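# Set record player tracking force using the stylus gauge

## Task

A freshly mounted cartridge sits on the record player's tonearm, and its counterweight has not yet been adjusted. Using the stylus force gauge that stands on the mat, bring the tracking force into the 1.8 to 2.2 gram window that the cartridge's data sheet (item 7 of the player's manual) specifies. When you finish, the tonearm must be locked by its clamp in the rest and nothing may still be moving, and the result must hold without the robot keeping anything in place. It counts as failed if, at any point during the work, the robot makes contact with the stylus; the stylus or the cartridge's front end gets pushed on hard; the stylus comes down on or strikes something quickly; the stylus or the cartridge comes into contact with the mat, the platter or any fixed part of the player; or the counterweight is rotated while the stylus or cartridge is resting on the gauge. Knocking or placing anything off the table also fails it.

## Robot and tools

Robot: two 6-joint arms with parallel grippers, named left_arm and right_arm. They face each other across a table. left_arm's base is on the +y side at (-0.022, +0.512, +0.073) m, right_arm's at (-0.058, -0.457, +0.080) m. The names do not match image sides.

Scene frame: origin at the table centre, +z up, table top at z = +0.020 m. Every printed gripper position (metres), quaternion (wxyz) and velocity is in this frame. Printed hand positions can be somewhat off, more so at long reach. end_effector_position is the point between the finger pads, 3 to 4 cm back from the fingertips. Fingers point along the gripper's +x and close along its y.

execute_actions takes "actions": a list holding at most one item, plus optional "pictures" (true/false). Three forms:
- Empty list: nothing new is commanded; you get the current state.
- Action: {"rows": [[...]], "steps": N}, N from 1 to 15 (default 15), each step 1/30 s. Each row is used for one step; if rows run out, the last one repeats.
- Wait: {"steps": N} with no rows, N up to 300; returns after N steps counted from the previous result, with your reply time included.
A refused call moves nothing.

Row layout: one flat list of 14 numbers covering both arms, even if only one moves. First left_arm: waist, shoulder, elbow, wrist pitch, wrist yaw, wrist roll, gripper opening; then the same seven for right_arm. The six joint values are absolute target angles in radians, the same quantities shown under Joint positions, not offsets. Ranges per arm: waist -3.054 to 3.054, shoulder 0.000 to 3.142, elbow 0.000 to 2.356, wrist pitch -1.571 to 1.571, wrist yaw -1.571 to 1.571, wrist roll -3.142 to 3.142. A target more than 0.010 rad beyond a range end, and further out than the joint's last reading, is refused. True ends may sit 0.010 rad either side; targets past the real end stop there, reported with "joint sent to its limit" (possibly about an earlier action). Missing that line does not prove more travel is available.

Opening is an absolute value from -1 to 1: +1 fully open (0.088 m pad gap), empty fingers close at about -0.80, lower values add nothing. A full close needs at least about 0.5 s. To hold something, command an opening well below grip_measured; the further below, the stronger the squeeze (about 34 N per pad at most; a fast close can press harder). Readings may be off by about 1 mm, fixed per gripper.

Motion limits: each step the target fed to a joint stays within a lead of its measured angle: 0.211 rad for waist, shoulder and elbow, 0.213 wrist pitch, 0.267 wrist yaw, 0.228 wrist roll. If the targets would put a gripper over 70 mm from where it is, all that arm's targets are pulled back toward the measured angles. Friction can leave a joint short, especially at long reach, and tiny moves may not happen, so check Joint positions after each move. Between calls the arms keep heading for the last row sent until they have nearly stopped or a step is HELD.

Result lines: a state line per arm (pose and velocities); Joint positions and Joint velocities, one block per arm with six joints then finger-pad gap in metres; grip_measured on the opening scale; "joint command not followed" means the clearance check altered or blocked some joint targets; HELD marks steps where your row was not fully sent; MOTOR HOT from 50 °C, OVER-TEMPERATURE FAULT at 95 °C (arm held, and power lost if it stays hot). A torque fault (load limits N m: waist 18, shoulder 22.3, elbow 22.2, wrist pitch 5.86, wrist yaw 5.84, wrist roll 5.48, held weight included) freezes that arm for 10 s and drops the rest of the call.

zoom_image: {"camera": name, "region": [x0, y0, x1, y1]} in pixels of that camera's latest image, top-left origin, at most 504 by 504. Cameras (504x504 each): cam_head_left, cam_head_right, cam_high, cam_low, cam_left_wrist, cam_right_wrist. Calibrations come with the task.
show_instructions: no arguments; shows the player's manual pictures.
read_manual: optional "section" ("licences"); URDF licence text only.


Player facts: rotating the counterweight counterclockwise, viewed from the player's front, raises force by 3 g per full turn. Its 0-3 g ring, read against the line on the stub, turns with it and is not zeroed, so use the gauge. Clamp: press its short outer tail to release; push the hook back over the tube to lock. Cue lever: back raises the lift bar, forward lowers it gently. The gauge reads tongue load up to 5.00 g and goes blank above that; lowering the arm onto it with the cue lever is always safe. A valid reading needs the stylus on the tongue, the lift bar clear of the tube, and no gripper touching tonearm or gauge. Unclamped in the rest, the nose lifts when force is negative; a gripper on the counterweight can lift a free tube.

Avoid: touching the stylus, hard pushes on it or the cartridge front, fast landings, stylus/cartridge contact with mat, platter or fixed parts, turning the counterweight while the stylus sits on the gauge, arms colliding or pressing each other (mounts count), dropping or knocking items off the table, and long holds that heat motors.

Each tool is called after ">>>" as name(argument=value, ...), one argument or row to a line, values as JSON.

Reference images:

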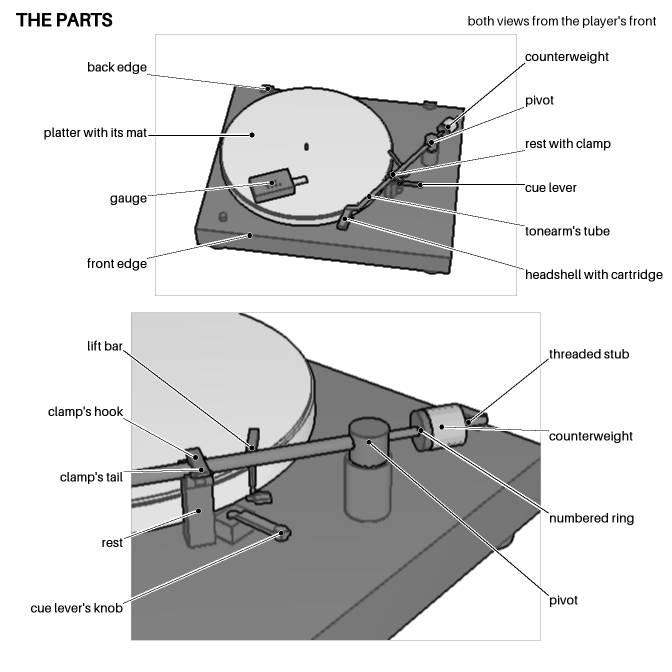

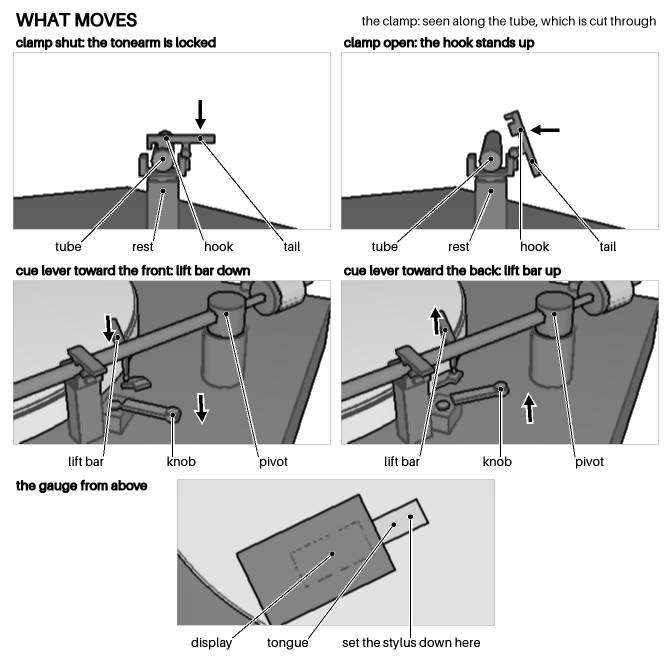

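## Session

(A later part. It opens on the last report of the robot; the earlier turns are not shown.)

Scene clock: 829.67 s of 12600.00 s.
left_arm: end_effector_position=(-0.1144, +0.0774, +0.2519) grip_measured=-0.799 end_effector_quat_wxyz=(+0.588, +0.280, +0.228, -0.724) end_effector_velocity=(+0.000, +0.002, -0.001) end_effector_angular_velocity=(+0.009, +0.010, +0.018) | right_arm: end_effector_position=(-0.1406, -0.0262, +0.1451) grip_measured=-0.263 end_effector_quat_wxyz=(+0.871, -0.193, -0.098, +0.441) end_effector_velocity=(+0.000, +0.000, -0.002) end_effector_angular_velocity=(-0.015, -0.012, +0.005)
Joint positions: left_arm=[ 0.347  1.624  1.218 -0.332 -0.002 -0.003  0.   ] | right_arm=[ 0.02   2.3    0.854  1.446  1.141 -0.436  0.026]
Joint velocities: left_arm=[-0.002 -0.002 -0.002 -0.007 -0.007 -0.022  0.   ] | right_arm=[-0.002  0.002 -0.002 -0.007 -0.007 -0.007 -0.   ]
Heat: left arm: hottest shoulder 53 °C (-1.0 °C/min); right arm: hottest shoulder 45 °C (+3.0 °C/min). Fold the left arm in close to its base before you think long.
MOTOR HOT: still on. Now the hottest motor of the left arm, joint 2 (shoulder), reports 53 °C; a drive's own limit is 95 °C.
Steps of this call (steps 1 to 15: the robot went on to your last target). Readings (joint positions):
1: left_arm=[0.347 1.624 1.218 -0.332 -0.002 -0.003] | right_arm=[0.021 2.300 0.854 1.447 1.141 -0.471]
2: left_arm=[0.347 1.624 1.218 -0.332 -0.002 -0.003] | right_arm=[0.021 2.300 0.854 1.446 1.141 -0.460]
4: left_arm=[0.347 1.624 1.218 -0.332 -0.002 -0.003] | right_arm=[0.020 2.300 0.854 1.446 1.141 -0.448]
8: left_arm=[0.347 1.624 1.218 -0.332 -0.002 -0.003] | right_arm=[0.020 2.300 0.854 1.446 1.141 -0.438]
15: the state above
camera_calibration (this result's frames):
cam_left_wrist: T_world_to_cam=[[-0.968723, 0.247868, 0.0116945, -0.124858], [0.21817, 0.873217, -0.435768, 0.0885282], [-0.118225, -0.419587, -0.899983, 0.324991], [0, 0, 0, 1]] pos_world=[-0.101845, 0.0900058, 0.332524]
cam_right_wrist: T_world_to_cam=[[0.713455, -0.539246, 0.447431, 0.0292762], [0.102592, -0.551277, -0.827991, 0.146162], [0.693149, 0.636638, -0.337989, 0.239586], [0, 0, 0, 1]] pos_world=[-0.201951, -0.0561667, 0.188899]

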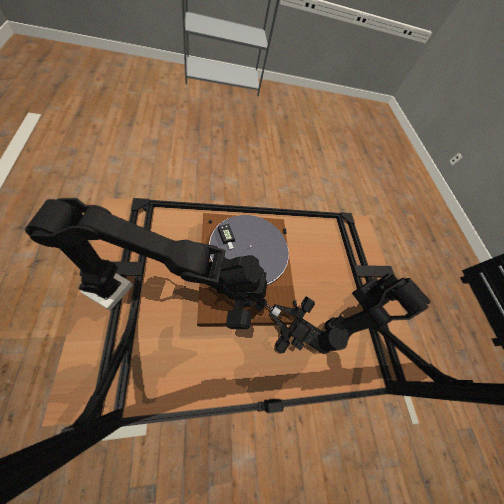

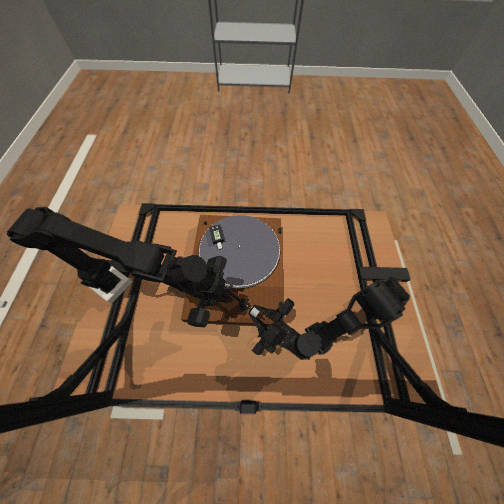

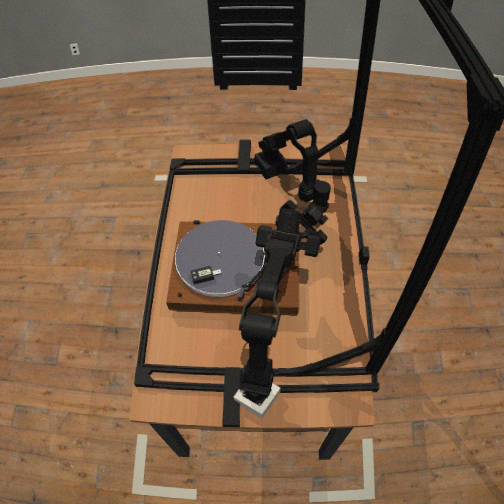

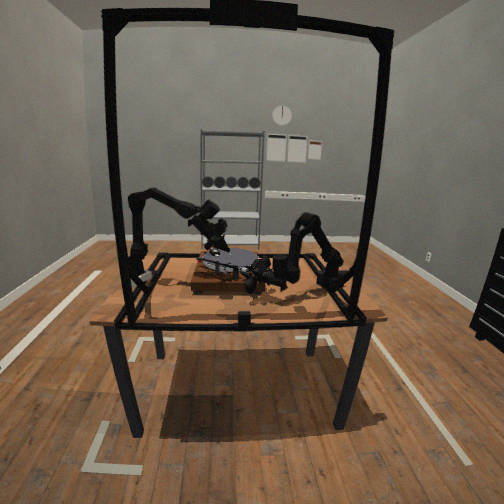

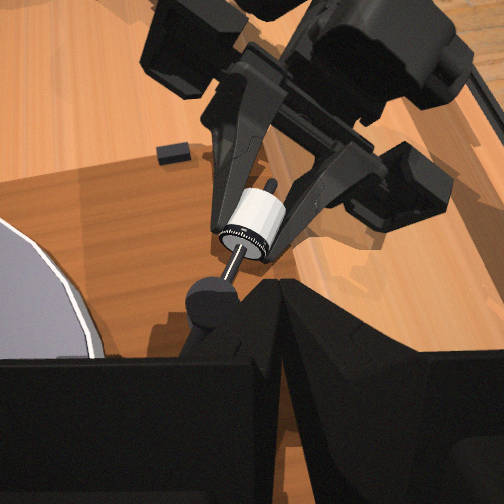

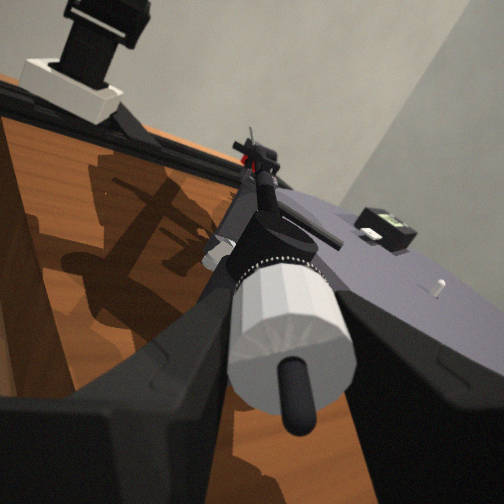

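Working (≈2.5). Continue.

>>> execute_actions(
  actions=[
    {"rows":[[0.35,1.63,1.21,-0.33,0,0,-0.9,0.02,2.292,0.848,1.447,1.147,-0.40,-0.4],[0.35,1.63,1.21,-0.33,0,0,-0.9,0.02,2.292,0.848,1.447,1.147,-0.37,-0.4],[0.35,1.63,1.21,-0.33,0,0,-0.9,0.02,2.292,0.848,1.447,1.147,-0.34,-0.4],[0.35,1.63,1.21,-0.33,0,0,-0.9,0.02,2.292,0.848,1.447,1.147,-0.31,-0.4],[0.35,1.63,1.21,-0.33,0,0,-0.9,0.02,2.292,0.848,1.447,1.147,-0.28,-0.4],[0.35,1.63,1.21,-0.33,0,0,-0.9,0.02,2.292,0.848,1.447,1.147,-0.25,-0.4],[0.35,1.63,1.21,-0.33,0,0,-0.9,0.02,2.292,0.848,1.447,1.147,-0.22,-0.4],[0.35,1.63,1.21,-0.33,0,0,-0.9,0.02,2.292,0.848,1.447,1.147,-0.19,-0.4],[0.35,1.63,1.21,-0.33,0,0,-0.9,0.02,2.292,0.848,1.447,1.147,-0.16,-0.4],[0.35,1.63,1.21,-0.33,0,0,-0.9,0.02,2.292,0.848,1.447,1.147,-0.13,-0.4],[0.35,1.63,1.21,-0.33,0,0,-0.9,0.02,2.292,0.848,1.447,1.147,-0.10,-0.4],[0.35,1.63,1.21,-0.33,0,0,-0.9,0.02,2.292,0.848,1.447,1.147,-0.07,-0.4],[0.35,1.63,1.21,-0.33,0,0,-0.9,0.02,2.292,0.848,1.447,1.147,-0.04,-0.4],[0.35,1.63,1.21,-0.33,0,0,-0.9,0.02,2.292,0.848,1.447,1.147,-0.02,-0.4],[0.35,1.63,1.21,-0.33,0,0,-0.9,0.02,2.292,0.848,1.447,1.147,-0.01,-0.4]],"steps":15},
  ],
  pictures=false,
)

>>> execute_actions(
  actions=[
    {"steps":15},
  ],
  pictures=false,
)

>>> execute_actions(
  actions=[
    {"rows":[[0.35,1.63,1.21,-0.33,0,0,-0.9,0.02,2.292,0.848,1.447,1.147,-0.015,0.1]],"steps":12},
  ],
  pictures=false,
)

>>> execute_actions(
  actions=[
    {"rows":[[0.35,1.63,1.21,-0.33,0,0,-0.9,0.02,2.292,0.848,1.447,1.147,-0.08,0.1],[0.35,1.63,1.21,-0.33,0,0,-0.9,0.02,2.292,0.848,1.447,1.147,-0.15,0.1],[0.35,1.63,1.21,-0.33,0,0,-0.9,0.02,2.292,0.848,1.447,1.147,-0.22,0.1],[0.35,1.63,1.21,-0.33,0,0,-0.9,0.02,2.292,0.848,1.447,1.147,-0.29,0.1],[0.35,1.63,1.21,-0.33,0,0,-0.9,0.02,2.292,0.848,1.447,1.147,-0.36,0.1],[0.35,1.63,1.21,-0.33,0,0,-0.9,0.02,2.292,0.848,1.447,1.147,-0.43,0.1],[0.35,1.63,1.21,-0.33,0,0,-0.9,0.02,2.292,0.848,1.447,1.147,-0.50,0.1],[0.35,1.63,1.21,-0.33,0,0,-0.9,0.02,2.292,0.848,1.447,1.147,-0.57,0.1],[0.35,1.63,1.21,-0.33,0,0,-0.9,0.02,2.292,0.848,1.447,1.147,-0.64,0.1],[0.35,1.63,1.21,-0.33,0,0,-0.9,0.02,2.292,0.848,1.447,1.147,-0.71,0.1],[0.35,1.63,1.21,-0.33,0,0,-0.9,0.02,2.292,0.848,1.447,1.147,-0.78,0.1],[0.35,1.63,1.21,-0.33,0,0,-0.9,0.02,2.292,0.848,1.447,1.147,-0.85,0.1]],"steps":15},
  ],
  pictures=false,
)

>>> execute_actions(
  actions=[
    {"steps":20},
  ],
)

>>> zoom_image(
  camera="cam_left_wrist",
  region=[195,175,305,285],
)

Scene clock: 845.13 s of 12600.00 s.
left_arm: end_effector_position=(-0.1144, +0.0774, +0.2516) grip_measured=-0.799 end_effector_quat_wxyz=(+0.588, +0.280, +0.228, -0.724) end_effector_velocity=(+0.003, +0.001, -0.001) end_effector_angular_velocity=(+0.001, -0.032, -0.001) | right_arm: end_effector_position=(-0.1407, -0.0258, +0.1451) grip_measured=-0.263 end_effector_quat_wxyz=(+0.891, -0.030, -0.015, +0.452) end_effector_velocity=(+0.003, -0.000, -0.002) end_effector_angular_velocity=(+0.357, +0.497, -0.000)
Joint positions: left_arm=[ 0.347  1.624  1.218 -0.332 -0.002 -0.003  0.   ] | right_arm=[ 0.019  2.3    0.854  1.446  1.137 -0.067  0.026]
Joint velocities: left_arm=[-0.002 -0.002 -0.002 -0.007 -0.022  0.022  0.   ] | right_arm=[-0.007 -0.002 -0.007 -0.007 -0.007  0.623 -0.   ]
Heat: left arm: hottest shoulder 53 °C (+0.0 °C/min); right arm: hottest shoulder 46 °C (+4.0 °C/min). Fold the left arm in close to its base before you think long.
MOTOR HOT: still on. Now the hottest motor of the left arm, joint 2 (shoulder), reports 53 °C; a drive's own limit is 95 °C.
Steps of this call (steps 1 to 15: the robot went on to your last target; steps 16 to 90: nothing new was sent; then 11.97 s passed at rest; steps 91 to 105: all 15 steps of this action). Readings (joint positions):
91: left_arm=[0.347 1.624 1.218 -0.332 -0.002 -0.003] | right_arm=[0.020 2.300 0.854 1.446 1.141 -0.428]
92: left_arm=[0.347 1.624 1.218 -0.332 -0.002 -0.003] | right_arm=[0.020 2.300 0.854 1.447 1.141 -0.413]
94: left_arm=[0.347 1.624 1.218 -0.332 -0.002 -0.003] | right_arm=[0.020 2.300 0.854 1.447 1.140 -0.371]
98: left_arm=[0.347 1.624 1.218 -0.332 -0.002 -0.003] | right_arm=[0.020 2.300 0.854 1.447 1.139 -0.263]
105: the state above

Scene clock: 845.63 s of 12600.00 s.
left_arm: end_effector_position=(-0.1144, +0.0774, +0.2516) grip_measured=-0.799 end_effector_quat_wxyz=(+0.588, +0.280, +0.228, -0.724) end_effector_velocity=(-0.000, -0.000, +0.001) end_effector_angular_velocity=(-0.007, +0.002, +0.008) | right_arm: end_effector_position=(-0.1407, -0.0257, +0.1452) grip_measured=-0.263 end_effector_quat_wxyz=(+0.892, -0.007, -0.004, +0.453) end_effector_velocity=(+0.001, -0.001, +0.000) end_effector_angular_velocity=(-0.011, -0.017, +0.005)
Joint positions: left_arm=[ 0.347  1.624  1.218 -0.332 -0.002 -0.003  0.   ] | right_arm=[ 0.019  2.3    0.854  1.446  1.136 -0.016  0.026]
Joint velocities: left_arm=[-0.002 -0.002 -0.002  0.007 -0.007 -0.007  0.   ] | right_arm=[-0.002 -0.002 -0.007  0.007 -0.007 -0.022 -0.   ]
Heat: left arm: hottest shoulder 53 °C (+0.0 °C/min); right arm: hottest shoulder 46 °C (+4.0 °C/min). Fold the left arm in close to its base before you think long.
MOTOR HOT: still on. Now the hottest motor of the left arm, joint 2 (shoulder), reports 53 °C; a drive's own limit is 95 °C.
Steps of this call (steps 1 to 15: the robot went on to your last target). Readings (joint positions):
1: left_arm=[0.347 1.624 1.218 -0.332 -0.002 -0.003] | right_arm=[0.019 2.300 0.854 1.446 1.137 -0.051]
2: left_arm=[0.347 1.624 1.218 -0.332 -0.002 -0.003] | right_arm=[0.019 2.300 0.854 1.446 1.137 -0.040]
4: left_arm=[0.347 1.624 1.218 -0.332 -0.002 -0.003] | right_arm=[0.019 2.300 0.854 1.446 1.136 -0.028]
8: left_arm=[0.347 1.624 1.218 -0.332 -0.002 -0.003] | right_arm=[0.019 2.300 0.854 1.446 1.136 -0.018]
15: the state above

Scene clock: 846.03 s of 12600.00 s.
left_arm: end_effector_position=(-0.1144, +0.0774, +0.2516) grip_measured=-0.799 end_effector_quat_wxyz=(+0.588, +0.280, +0.228, -0.724) end_effector_velocity=(-0.002, +0.000, +0.001) end_effector_angular_velocity=(-0.007, +0.002, +0.003) | right_arm: end_effector_position=(-0.1399, -0.0264, +0.1451) grip_measured=+0.094 end_effector_quat_wxyz=(+0.893, -0.007, -0.004, +0.450) end_effector_velocity=(+0.002, -0.001, -0.001) end_effector_angular_velocity=(-0.019, -0.021, -0.010)
Joint positions: left_arm=[ 0.347  1.624  1.218 -0.332 -0.002 -0.003  0.   ] | right_arm=[ 0.019  2.3    0.854  1.446  1.143 -0.016  0.044]
Joint velocities: left_arm=[-0.007 -0.002 -0.002  0.007 -0.007 -0.007  0.   ] | right_arm=[-0.002 -0.002 -0.002 -0.007  0.007 -0.022  0.003]
Heat: left arm: hottest shoulder 53 °C (+0.0 °C/min); right arm: hottest shoulder 46 °C (+4.0 °C/min). Fold the left arm in close to its base before you think long.
MOTOR HOT: still on. Now the hottest motor of the left arm, joint 2 (shoulder), reports 53 °C; a drive's own limit is 95 °C.
Steps of this call (steps 1 to 12: all 12 steps of this action). Readings (joint positions):
1: left_arm=[0.347 1.624 1.218 -0.332 -0.002 -0.003] | right_arm=[0.019 2.300 0.854 1.446 1.138 -0.016]
2: left_arm=[0.347 1.624 1.218 -0.332 -0.002 -0.003] | right_arm=[0.019 2.300 0.854 1.446 1.142 -0.016]
4: left_arm=[0.347 1.624 1.218 -0.332 -0.002 -0.003] | right_arm=[0.019 2.300 0.854 1.446 1.143 -0.016]
8: left_arm=[0.347 1.624 1.218 -0.332 -0.002 -0.003] | right_arm=[0.019 2.300 0.854 1.446 1.143 -0.016]
12: the state above

Scene clock: 846.53 s of 12600.00 s.
left_arm: end_effector_position=(-0.1144, +0.0775, +0.2514) grip_measured=-0.799 end_effector_quat_wxyz=(+0.588, +0.280, +0.228, -0.724) end_effector_velocity=(-0.001, +0.003, -0.002) end_effector_angular_velocity=(+0.019, +0.008, +0.013) | right_arm: end_effector_position=(-0.1399, -0.0263, +0.1451) grip_measured=+0.100 end_effector_quat_wxyz=(+0.825, -0.343, -0.173, +0.416) end_effector_velocity=(+0.000, +0.000, +0.001) end_effector_angular_velocity=(-0.416, -0.568, +0.005)
Joint positions: left_arm=[ 0.347  1.624  1.217 -0.332 -0.002 -0.003  0.   ] | right_arm=[ 0.019  2.3    0.854  1.446  1.143 -0.787  0.044]
Joint velocities: left_arm=[-0.007 -0.002  0.002 -0.022 -0.007 -0.022  0.   ] | right_arm=[-0.002 -0.002 -0.002  0.007 -0.007 -0.711 -0.   ]
Heat: left arm: hottest shoulder 53 °C (+0.0 °C/min); right arm: hottest shoulder 46 °C (+4.0 °C/min). Fold the left arm in close to its base before you think long.
MOTOR HOT: still on. Now the hottest motor of the left arm, joint 2 (shoulder), reports 53 °C; a drive's own limit is 95 °C.
Steps of this call (steps 1 to 15: all 15 steps of this action). Readings (joint positions):
1: left_arm=[0.347 1.624 1.218 -0.332 -0.002 -0.003] | right_arm=[0.019 2.300 0.854 1.445 1.143 -0.029]
2: left_arm=[0.347 1.624 1.218 -0.332 -0.002 -0.003] | right_arm=[0.019 2.300 0.854 1.445 1.143 -0.062]
4: left_arm=[0.347 1.624 1.218 -0.332 -0.002 -0.003] | right_arm=[0.019 2.300 0.854 1.445 1.143 -0.158]
8: left_arm=[0.347 1.624 1.217 -0.332 -0.002 -0.003] | right_arm=[0.019 2.300 0.854 1.445 1.143 -0.406]
15: the state above

Scene clock: 847.20 s of 12600.00 s.
left_arm: end_effector_position=(-0.1144, +0.0775, +0.2513) grip_measured=-0.799 end_effector_quat_wxyz=(+0.588, +0.280, +0.228, -0.724) end_effector_velocity=(+0.001, +0.004, -0.004) end_effector_angular_velocity=(+0.024, +0.007, +0.018) | right_arm: end_effector_position=(-0.1399, -0.0264, +0.1452) grip_measured=+0.100 end_effector_quat_wxyz=(+0.814, -0.366, -0.185, +0.410) end_effector_velocity=(+0.002, +0.001, -0.001) end_effector_angular_velocity=(-0.011, -0.009, -0.000)
Joint positions: left_arm=[ 0.347  1.625  1.217 -0.332 -0.002 -0.003  0.   ] | right_arm=[ 0.019  2.3    0.854  1.447  1.143 -0.846  0.044]
Joint velocities: left_arm=[-0.002 -0.002 -0.002 -0.022 -0.007 -0.022  0.   ] | right_arm=[-0.007 -0.002 -0.002 -0.007 -0.007 -0.007 -0.   ]
Heat: left arm: hottest shoulder 53 °C (+0.0 °C/min); right arm: hottest shoulder 46 °C (+4.1 °C/min). Fold the left arm in close to its base before you think long.
MOTOR HOT: still on. Now the hottest motor of the left arm, joint 2 (shoulder), reports 53 °C; a drive's own limit is 95 °C.
Steps of this call (steps 1 to 20: the robot went on to your last target). Readings (joint positions):
1: left_arm=[0.347 1.624 1.217 -0.332 -0.002 -0.003] | right_arm=[0.019 2.300 0.854 1.446 1.143 -0.805]
2: left_arm=[0.347 1.624 1.217 -0.332 -0.002 -0.003] | right_arm=[0.019 2.300 0.854 1.446 1.143 -0.817]
4: left_arm=[0.347 1.624 1.217 -0.332 -0.002 -0.003] | right_arm=[0.019 2.300 0.854 1.447 1.143 -0.832]
8: left_arm=[0.347 1.624 1.217 -0.332 -0.002 -0.003] | right_arm=[0.019 2.300 0.854 1.447 1.143 -0.842]
20: the state above
camera_calibration (this result's frames):
cam_left_wrist: T_world_to_cam=[[-0.968727, 0.247851, 0.0117576, -0.124869], [0.218308, 0.873866, -0.434395, 0.0877932], [-0.11794, -0.418244, -0.900646, 0.324551], [0, 0, 0, 1]] pos_world=[-0.101852, 0.0899704, 0.33191]
cam_right_wrist: T_world_to_cam=[[0.509238, -0.391568, 0.766388, -0.0423808], [0.338639, -0.727501, -0.596713, 0.140894], [0.791202, 0.563397, -0.237871, 0.236437], [0, 0, 0, 1]] pos_world=[-0.2132, -0.0473027, 0.172795]

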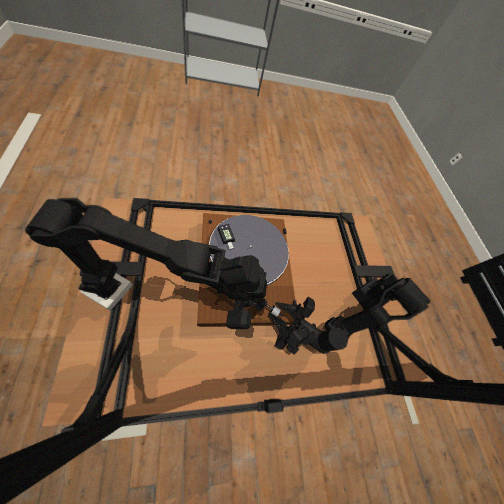

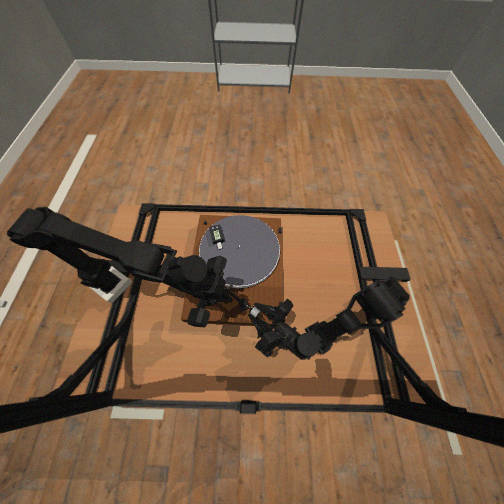

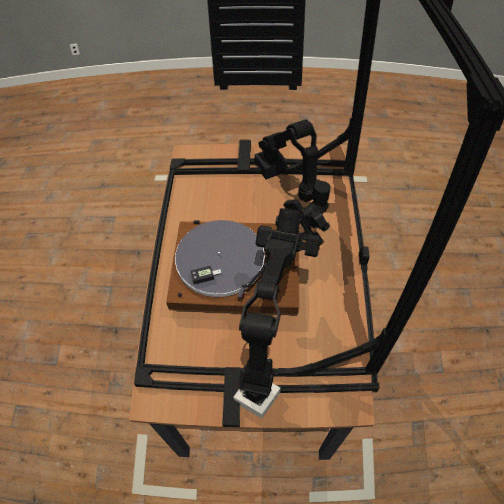

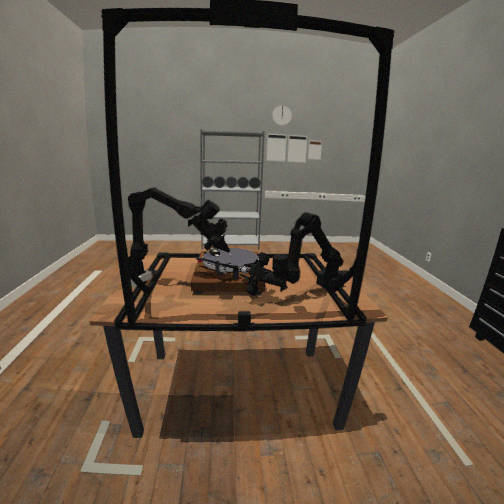

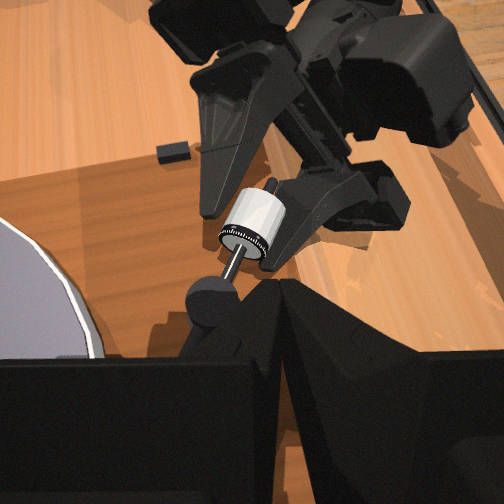

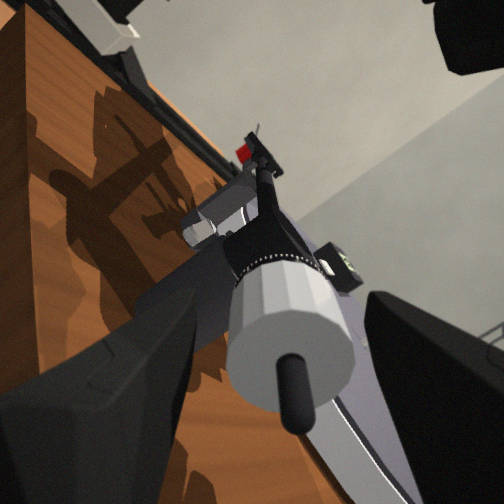

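Region (195, 175, 305, 285) of cam_left_wrist's 504x504 image, scaled by 4.582, with more detail than that image has.

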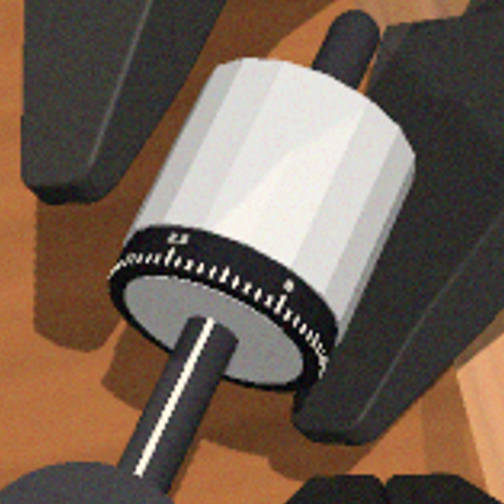

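Second stroke.

>>> execute_actions(
  actions=[
    {"rows":[[0.35,1.63,1.21,-0.33,0,0,-0.9,0.02,2.292,0.848,1.447,1.147,-0.85,0.0],[0.35,1.63,1.21,-0.33,0,0,-0.9,0.02,2.292,0.848,1.447,1.147,-0.85,-0.1],[0.35,1.63,1.21,-0.33,0,0,-0.9,0.02,2.292,0.848,1.447,1.147,-0.85,-0.15],[0.35,1.63,1.21,-0.33,0,0,-0.9,0.02,2.292,0.848,1.447,1.147,-0.85,-0.2],[0.35,1.63,1.21,-0.33,0,0,-0.9,0.02,2.292,0.848,1.447,1.147,-0.85,-0.25],[0.35,1.63,1.21,-0.33,0,0,-0.9,0.02,2.292,0.848,1.447,1.147,-0.85,-0.3],[0.35,1.63,1.21,-0.33,0,0,-0.9,0.02,2.292,0.848,1.447,1.147,-0.85,-0.35],[0.35,1.63,1.21,-0.33,0,0,-0.9,0.02,2.292,0.848,1.447,1.147,-0.85,-0.4]],"steps":15},
  ],
  pictures=false,
)

>>> execute_actions(
  actions=[
    {"rows":[[0.35,1.63,1.21,-0.33,0,0,-0.9,0.02,2.292,0.848,1.447,1.147,-0.82,-0.4],[0.35,1.63,1.21,-0.33,0,0,-0.9,0.02,2.292,0.848,1.447,1.147,-0.79,-0.4],[0.35,1.63,1.21,-0.33,0,0,-0.9,0.02,2.292,0.848,1.447,1.147,-0.76,-0.4],[0.35,1.63,1.21,-0.33,0,0,-0.9,0.02,2.292,0.848,1.447,1.147,-0.73,-0.4],[0.35,1.63,1.21,-0.33,0,0,-0.9,0.02,2.292,0.848,1.447,1.147,-0.70,-0.4],[0.35,1.63,1.21,-0.33,0,0,-0.9,0.02,2.292,0.848,1.447,1.147,-0.67,-0.4],[0.35,1.63,1.21,-0.33,0,0,-0.9,0.02,2.292,0.848,1.447,1.147,-0.64,-0.4],[0.35,1.63,1.21,-0.33,0,0,-0.9,0.02,2.292,0.848,1.447,1.147,-0.61,-0.4],[0.35,1.63,1.21,-0.33,0,0,-0.9,0.02,2.292,0.848,1.447,1.147,-0.58,-0.4],[0.35,1.63,1.21,-0.33,0,0,-0.9,0.02,2.292,0.848,1.447,1.147,-0.55,-0.4],[0.35,1.63,1.21,-0.33,0,0,-0.9,0.02,2.292,0.848,1.447,1.147,-0.52,-0.4],[0.35,1.63,1.21,-0.33,0,0,-0.9,0.02,2.292,0.848,1.447,1.147,-0.49,-0.4],[0.35,1.63,1.21,-0.33,0,0,-0.9,0.02,2.292,0.848,1.447,1.147,-0.46,-0.4],[0.35,1.63,1.21,-0.33,0,0,-0.9,0.02,2.292,0.848,1.447,1.147,-0.43,-0.4],[0.35,1.63,1.21,-0.33,0,0,-0.9,0.02,2.292,0.848,1.447,1.147,-0.40,-0.4]],"steps":15},
  ],
  pictures=false,
)

>>> execute_actions(
  actions=[
    {"rows":[[0.35,1.63,1.21,-0.33,0,0,-0.9,0.02,2.292,0.848,1.447,1.147,-0.37,-0.4],[0.35,1.63,1.21,-0.33,0,0,-0.9,0.02,2.292,0.848,1.447,1.147,-0.34,-0.4],[0.35,1.63,1.21,-0.33,0,0,-0.9,0.02,2.292,0.848,1.447,1.147,-0.31,-0.4],[0.35,1.63,1.21,-0.33,0,0,-0.9,0.02,2.292,0.848,1.447,1.147,-0.28,-0.4],[0.35,1.63,1.21,-0.33,0,0,-0.9,0.02,2.292,0.848,1.447,1.147,-0.25,-0.4],[0.35,1.63,1.21,-0.33,0,0,-0.9,0.02,2.292,0.848,1.447,1.147,-0.22,-0.4],[0.35,1.63,1.21,-0.33,0,0,-0.9,0.02,2.292,0.848,1.447,1.147,-0.19,-0.4],[0.35,1.63,1.21,-0.33,0,0,-0.9,0.02,2.292,0.848,1.447,1.147,-0.16,-0.4],[0.35,1.63,1.21,-0.33,0,0,-0.9,0.02,2.292,0.848,1.447,1.147,-0.13,-0.4],[0.35,1.63,1.21,-0.33,0,0,-0.9,0.02,2.292,0.848,1.447,1.147,-0.10,-0.4],[0.35,1.63,1.21,-0.33,0,0,-0.9,0.02,2.292,0.848,1.447,1.147,-0.07,-0.4],[0.35,1.63,1.21,-0.33,0,0,-0.9,0.02,2.292,0.848,1.447,1.147,-0.04,-0.4],[0.35,1.63,1.21,-0.33,0,0,-0.9,0.02,2.292,0.848,1.447,1.147,-0.02,-0.4],[0.35,1.63,1.21,-0.33,0,0,-0.9,0.02,2.292,0.848,1.447,1.147,-0.01,-0.4]],"steps":15},
  ],
  pictures=false,
)

>>> execute_actions(
  actions=[
    {"steps":15},
  ],
  pictures=false,
)

>>> execute_actions(
  actions=[
    {"rows":[[0.35,1.63,1.21,-0.33,0,0,-0.9,0.02,2.292,0.848,1.447,1.147,-0.015,0.6]],"steps":15},
  ],
)

>>> zoom_image(
  camera="cam_left_wrist",
  region=[195,175,305,285],
)

Scene clock: 865.83 s of 12600.00 s.
left_arm: end_effector_position=(-0.1144, +0.0776, +0.2511) grip_measured=-0.799 end_effector_quat_wxyz=(+0.588, +0.280, +0.228, -0.724) end_effector_velocity=(+0.005, +0.001, -0.001) end_effector_angular_velocity=(+0.003, -0.020, +0.030) | right_arm: end_effector_position=(-0.1399, -0.0264, +0.1453) grip_measured=-0.261 end_effector_quat_wxyz=(+0.814, -0.367, -0.185, +0.411) end_effector_velocity=(+0.000, +0.000, +0.001) end_effector_angular_velocity=(+0.002, -0.002, +0.005)
Joint positions: left_arm=[ 0.347  1.625  1.217 -0.332 -0.002 -0.003  0.   ] | right_arm=[ 0.019  2.299  0.853  1.447  1.142 -0.847  0.026]
Joint velocities: left_arm=[-0.002 -0.002 -0.002 -0.007 -0.037 -0.007  0.   ] | right_arm=[-0.002 -0.002 -0.002  0.007 -0.007 -0.007 -0.   ]
Heat: left arm: hottest shoulder 53 °C (+0.0 °C/min); right arm: hottest shoulder 47 °C (+5.1 °C/min). Fold the left arm in close to its base before you think long.
MOTOR HOT: still on. Now the hottest motor of the left arm, joint 2 (shoulder), reports 53 °C; a drive's own limit is 95 °C.
Steps of this call (steps 1 to 15: the robot went on to your last target; steps 16 to 90: nothing new was sent; then 15.13 s passed at rest; steps 91 to 105: all 15 steps of this action). Readings (joint positions):
91: left_arm=[0.347 1.625 1.217 -0.332 -0.002 -0.003] | right_arm=[0.019 2.299 0.853 1.447 1.143 -0.846]
92: left_arm=[0.347 1.625 1.217 -0.332 -0.002 -0.003] | right_arm=[0.019 2.299 0.853 1.447 1.143 -0.846]
94: left_arm=[0.347 1.625 1.217 -0.332 -0.002 -0.003] | right_arm=[0.019 2.299 0.853 1.447 1.143 -0.846]
98: left_arm=[0.347 1.625 1.217 -0.332 -0.002 -0.003] | right_arm=[0.019 2.299 0.854 1.446 1.142 -0.846]
105: the state above

Scene clock: 866.33 s of 12600.00 s.
left_arm: end_effector_position=(-0.1144, +0.0776, +0.2511) grip_measured=-0.799 end_effector_quat_wxyz=(+0.588, +0.280, +0.228, -0.724) end_effector_velocity=(+0.000, +0.002, -0.001) end_effector_angular_velocity=(+0.007, -0.001, +0.008) | right_arm: end_effector_position=(-0.1400, -0.0259, +0.1451) grip_measured=-0.261 end_effector_quat_wxyz=(+0.867, -0.212, -0.107, +0.439) end_effector_velocity=(+0.001, +0.002, +0.001) end_effector_angular_velocity=(+0.522, +0.713, +0.014)
Joint positions: left_arm=[ 0.347  1.625  1.217 -0.332 -0.002 -0.003  0.   ] | right_arm=[ 0.018  2.299  0.853  1.445  1.138 -0.478  0.026]
Joint velocities: left_arm=[-0.002 -0.002 -0.002 -0.007 -0.007 -0.007  0.   ] | right_arm=[-0.007 -0.007 -0.002 -0.007 -0.022  0.886 -0.   ]
Heat: left arm: hottest shoulder 53 °C (+0.0 °C/min); right arm: hottest shoulder 47 °C (+5.0 °C/min). Fold the left arm in close to its base before you think long.
MOTOR HOT: still on. Now the hottest motor of the left arm, joint 2 (shoulder), reports 53 °C; a drive's own limit is 95 °C.
Steps of this call (steps 1 to 15: all 15 steps of this action). Readings (joint positions):
1: left_arm=[0.347 1.625 1.217 -0.332 -0.002 -0.003] | right_arm=[0.019 2.299 0.853 1.447 1.142 -0.845]
2: left_arm=[0.347 1.625 1.217 -0.332 -0.002 -0.003] | right_arm=[0.019 2.299 0.853 1.447 1.142 -0.833]
4: left_arm=[0.347 1.625 1.217 -0.332 -0.002 -0.003] | right_arm=[0.019 2.299 0.853 1.446 1.141 -0.791]
8: left_arm=[0.347 1.625 1.217 -0.332 -0.002 -0.003] | right_arm=[0.019 2.299 0.853 1.446 1.140 -0.685]
15: the state above

Scene clock: 866.83 s of 12600.00 s.
left_arm: end_effector_position=(-0.1144, +0.0775, +0.2509) grip_measured=-0.799 end_effector_quat_wxyz=(+0.588, +0.280, +0.228, -0.724) end_effector_velocity=(+0.000, +0.001, +0.001) end_effector_angular_velocity=(+0.005, +0.011, +0.018) | right_arm: end_effector_position=(-0.1400, -0.0252, +0.1449) grip_measured=-0.261 end_effector_quat_wxyz=(+0.891, -0.024, -0.012, +0.454) end_effector_velocity=(+0.001, +0.002, -0.002) end_effector_angular_velocity=(+0.244, +0.351, +0.014)
Joint positions: left_arm=[ 0.347  1.625  1.217 -0.332 -0.002 -0.003  0.   ] | right_arm=[ 0.017  2.299  0.853  1.444  1.132 -0.052  0.026]
Joint velocities: left_arm=[-0.002 -0.002  0.002 -0.007 -0.007 -0.022  0.   ] | right_arm=[-0.007 -0.002 -0.002 -0.022 -0.022  0.447 -0.   ]
Heat: left arm: hottest shoulder 53 °C (+0.0 °C/min); right arm: hottest shoulder 47 °C (+4.1 °C/min). Fold the left arm in close to its base before you think long.
MOTOR HOT: still on. Now the hottest motor of the left arm, joint 2 (shoulder), reports 53 °C; a drive's own limit is 95 °C.
Steps of this call (steps 1 to 15: all 15 steps of this action). Readings (joint positions):
1: left_arm=[0.347 1.625 1.217 -0.332 -0.002 -0.003] | right_arm=[0.018 2.299 0.853 1.445 1.137 -0.449]
2: left_arm=[0.347 1.625 1.217 -0.332 -0.002 -0.003] | right_arm=[0.018 2.299 0.853 1.445 1.137 -0.419]
4: left_arm=[0.347 1.625 1.217 -0.332 -0.002 -0.003] | right_arm=[0.018 2.299 0.853 1.445 1.136 -0.359]
8: left_arm=[0.347 1.625 1.217 -0.332 -0.002 -0.003] | right_arm=[0.017 2.299 0.853 1.445 1.135 -0.238]
15: the state above

Scene clock: 867.33 s of 12600.00 s.
left_arm: end_effector_position=(-0.1144, +0.0775, +0.2509) grip_measured=-0.799 end_effector_quat_wxyz=(+0.588, +0.280, +0.228, -0.724) end_effector_velocity=(+0.003, +0.003, -0.004) end_effector_angular_velocity=(+0.022, -0.004, +0.013) | right_arm: end_effector_position=(-0.1400, -0.0252, +0.1449) grip_measured=-0.261 end_effector_quat_wxyz=(+0.891, -0.008, -0.004, +0.454) end_effector_velocity=(+0.000, -0.001, -0.004) end_effector_angular_velocity=(-0.036, -0.031, -0.005)
Joint positions: left_arm=[ 0.347  1.625  1.217 -0.332 -0.002 -0.003  0.   ] | right_arm=[ 0.017  2.299  0.853  1.444  1.132 -0.016  0.026]
Joint velocities: left_arm=[ 0.002 -0.002 -0.002 -0.022 -0.007 -0.007  0.   ] | right_arm=[ 0.002  0.002 -0.002 -0.022  0.007 -0.022  0.   ]
Heat: left arm: hottest shoulder 53 °C (+0.0 °C/min); right arm: hottest shoulder 47 °C (+4.0 °C/min). Fold the left arm in close to its base before you think long.
MOTOR HOT: still on. Now the hottest motor of the left arm, joint 2 (shoulder), reports 53 °C; a drive's own limit is 95 °C.
Steps of this call (steps 1 to 15: the robot went on to your last target). Readings (joint positions):
1: left_arm=[0.347 1.625 1.217 -0.332 -0.002 -0.003] | right_arm=[0.017 2.299 0.853 1.444 1.132 -0.041]
2: left_arm=[0.347 1.625 1.217 -0.332 -0.002 -0.003] | right_arm=[0.017 2.299 0.853 1.444 1.132 -0.033]
4: left_arm=[0.347 1.625 1.217 -0.332 -0.002 -0.003] | right_arm=[0.017 2.299 0.853 1.444 1.132 -0.024]
8: left_arm=[0.347 1.625 1.217 -0.332 -0.002 -0.003] | right_arm=[0.017 2.299 0.853 1.444 1.132 -0.018]
15: the state above

Scene clock: 867.83 s of 12600.00 s.
left_arm: end_effector_position=(-0.1144, +0.0775, +0.2509) grip_measured=-0.799 end_effector_quat_wxyz=(+0.588, +0.280, +0.228, -0.724) end_effector_velocity=(+0.000, +0.001, +0.001) end_effector_angular_velocity=(-0.009, -0.009, -0.002) | right_arm: end_effector_position=(-0.1392, -0.0263, +0.1451) grip_measured=+0.596 end_effector_quat_wxyz=(+0.893, -0.008, -0.004, +0.449) end_effector_velocity=(+0.000, +0.000, -0.001) end_effector_angular_velocity=(-0.020, -0.021, +0.005)
Joint positions: left_arm=[ 0.347  1.625  1.217 -0.332 -0.002 -0.003  0.   ] | right_arm=[ 0.018  2.299  0.853  1.445  1.143 -0.016  0.068]
Joint velocities: left_arm=[-0.002 -0.007 -0.007  0.007 -0.007  0.007  0.   ] | right_arm=[-0.002 -0.002 -0.002 -0.007 -0.007 -0.022  0.002]
Heat: left arm: hottest shoulder 53 °C (+0.0 °C/min); right arm: hottest shoulder 47 °C (+4.1 °C/min). Fold the left arm in close to its base before you think long.
MOTOR HOT: still on. Now the hottest motor of the left arm, joint 2 (shoulder), reports 53 °C; a drive's own limit is 95 °C.
Steps of this call (steps 1 to 15: all 15 steps of this action). Readings (joint positions):
1: left_arm=[0.347 1.625 1.217 -0.332 -0.002 -0.003] | right_arm=[0.017 2.299 0.853 1.444 1.134 -0.016]
2: left_arm=[0.347 1.625 1.217 -0.332 -0.002 -0.003] | right_arm=[0.017 2.299 0.853 1.445 1.141 -0.016]
4: left_arm=[0.347 1.625 1.217 -0.332 -0.002 -0.003] | right_arm=[0.017 2.299 0.853 1.445 1.143 -0.016]
8: left_arm=[0.347 1.625 1.217 -0.332 -0.002 -0.003] | right_arm=[0.018 2.299 0.853 1.445 1.143 -0.016]
15: the state above
camera_calibration (this result's frames):
cam_left_wrist: T_world_to_cam=[[-0.968729, 0.247842, 0.0117892, -0.124874], [0.218377, 0.87419, -0.433708, 0.0874259], [-0.117797, -0.417571, -0.900976, 0.32433], [0, 0, 0, 1]] pos_world=[-0.101856, 0.0899531, 0.331603]
cam_right_wrist: T_world_to_cam=[[0.795259, -0.604627, 0.0445997, 0.0963608], [-0.199056, -0.329885, -0.922796, 0.123592], [0.572661, 0.724984, -0.382698, 0.230687], [0, 0, 0, 1]] pos_world=[-0.184135, -0.0682105, 0.198036]

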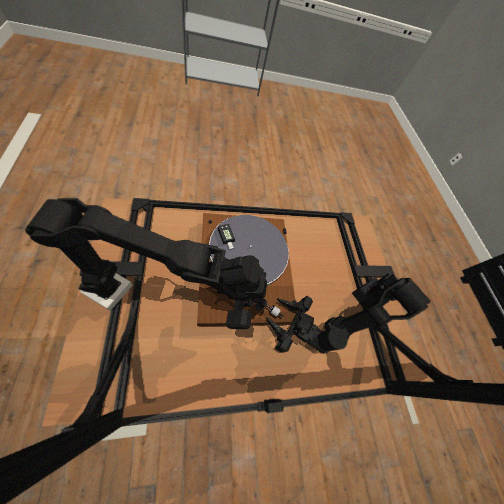

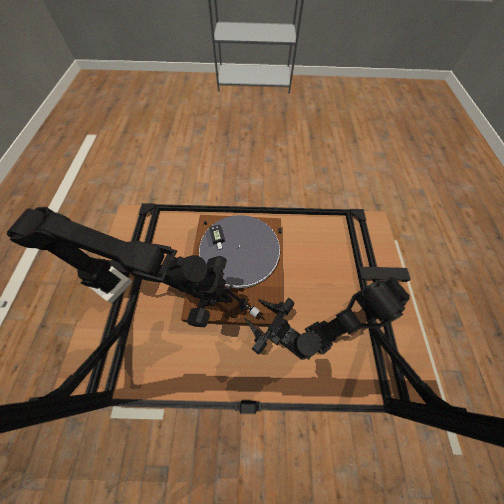

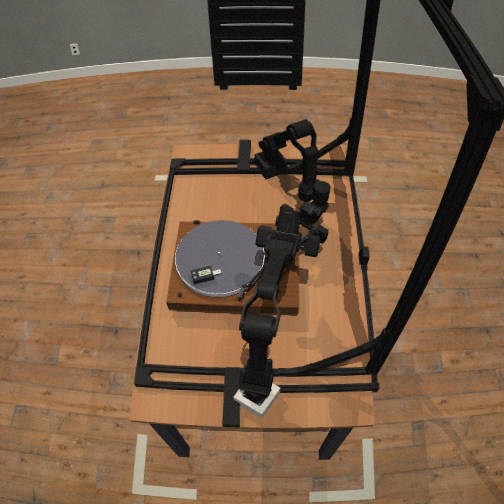

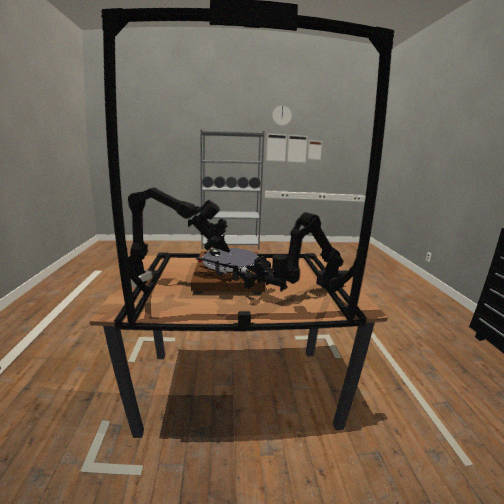

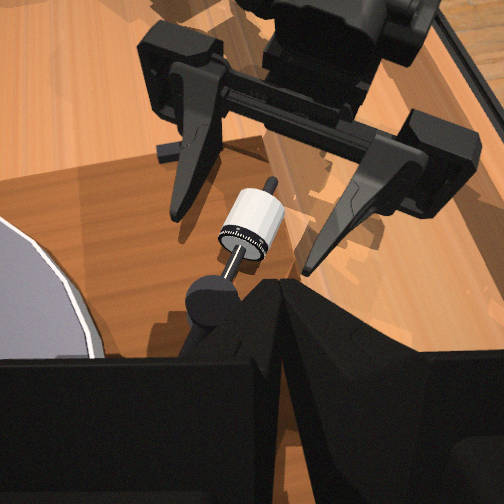

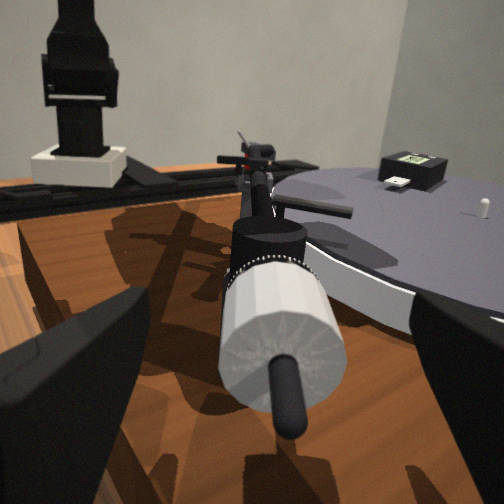

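Region (195, 175, 305, 285) of cam_left_wrist's 504x504 image, scaled by 4.582, with more detail than that image has.

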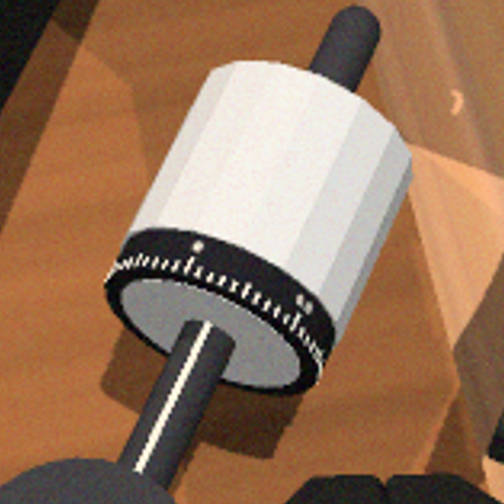

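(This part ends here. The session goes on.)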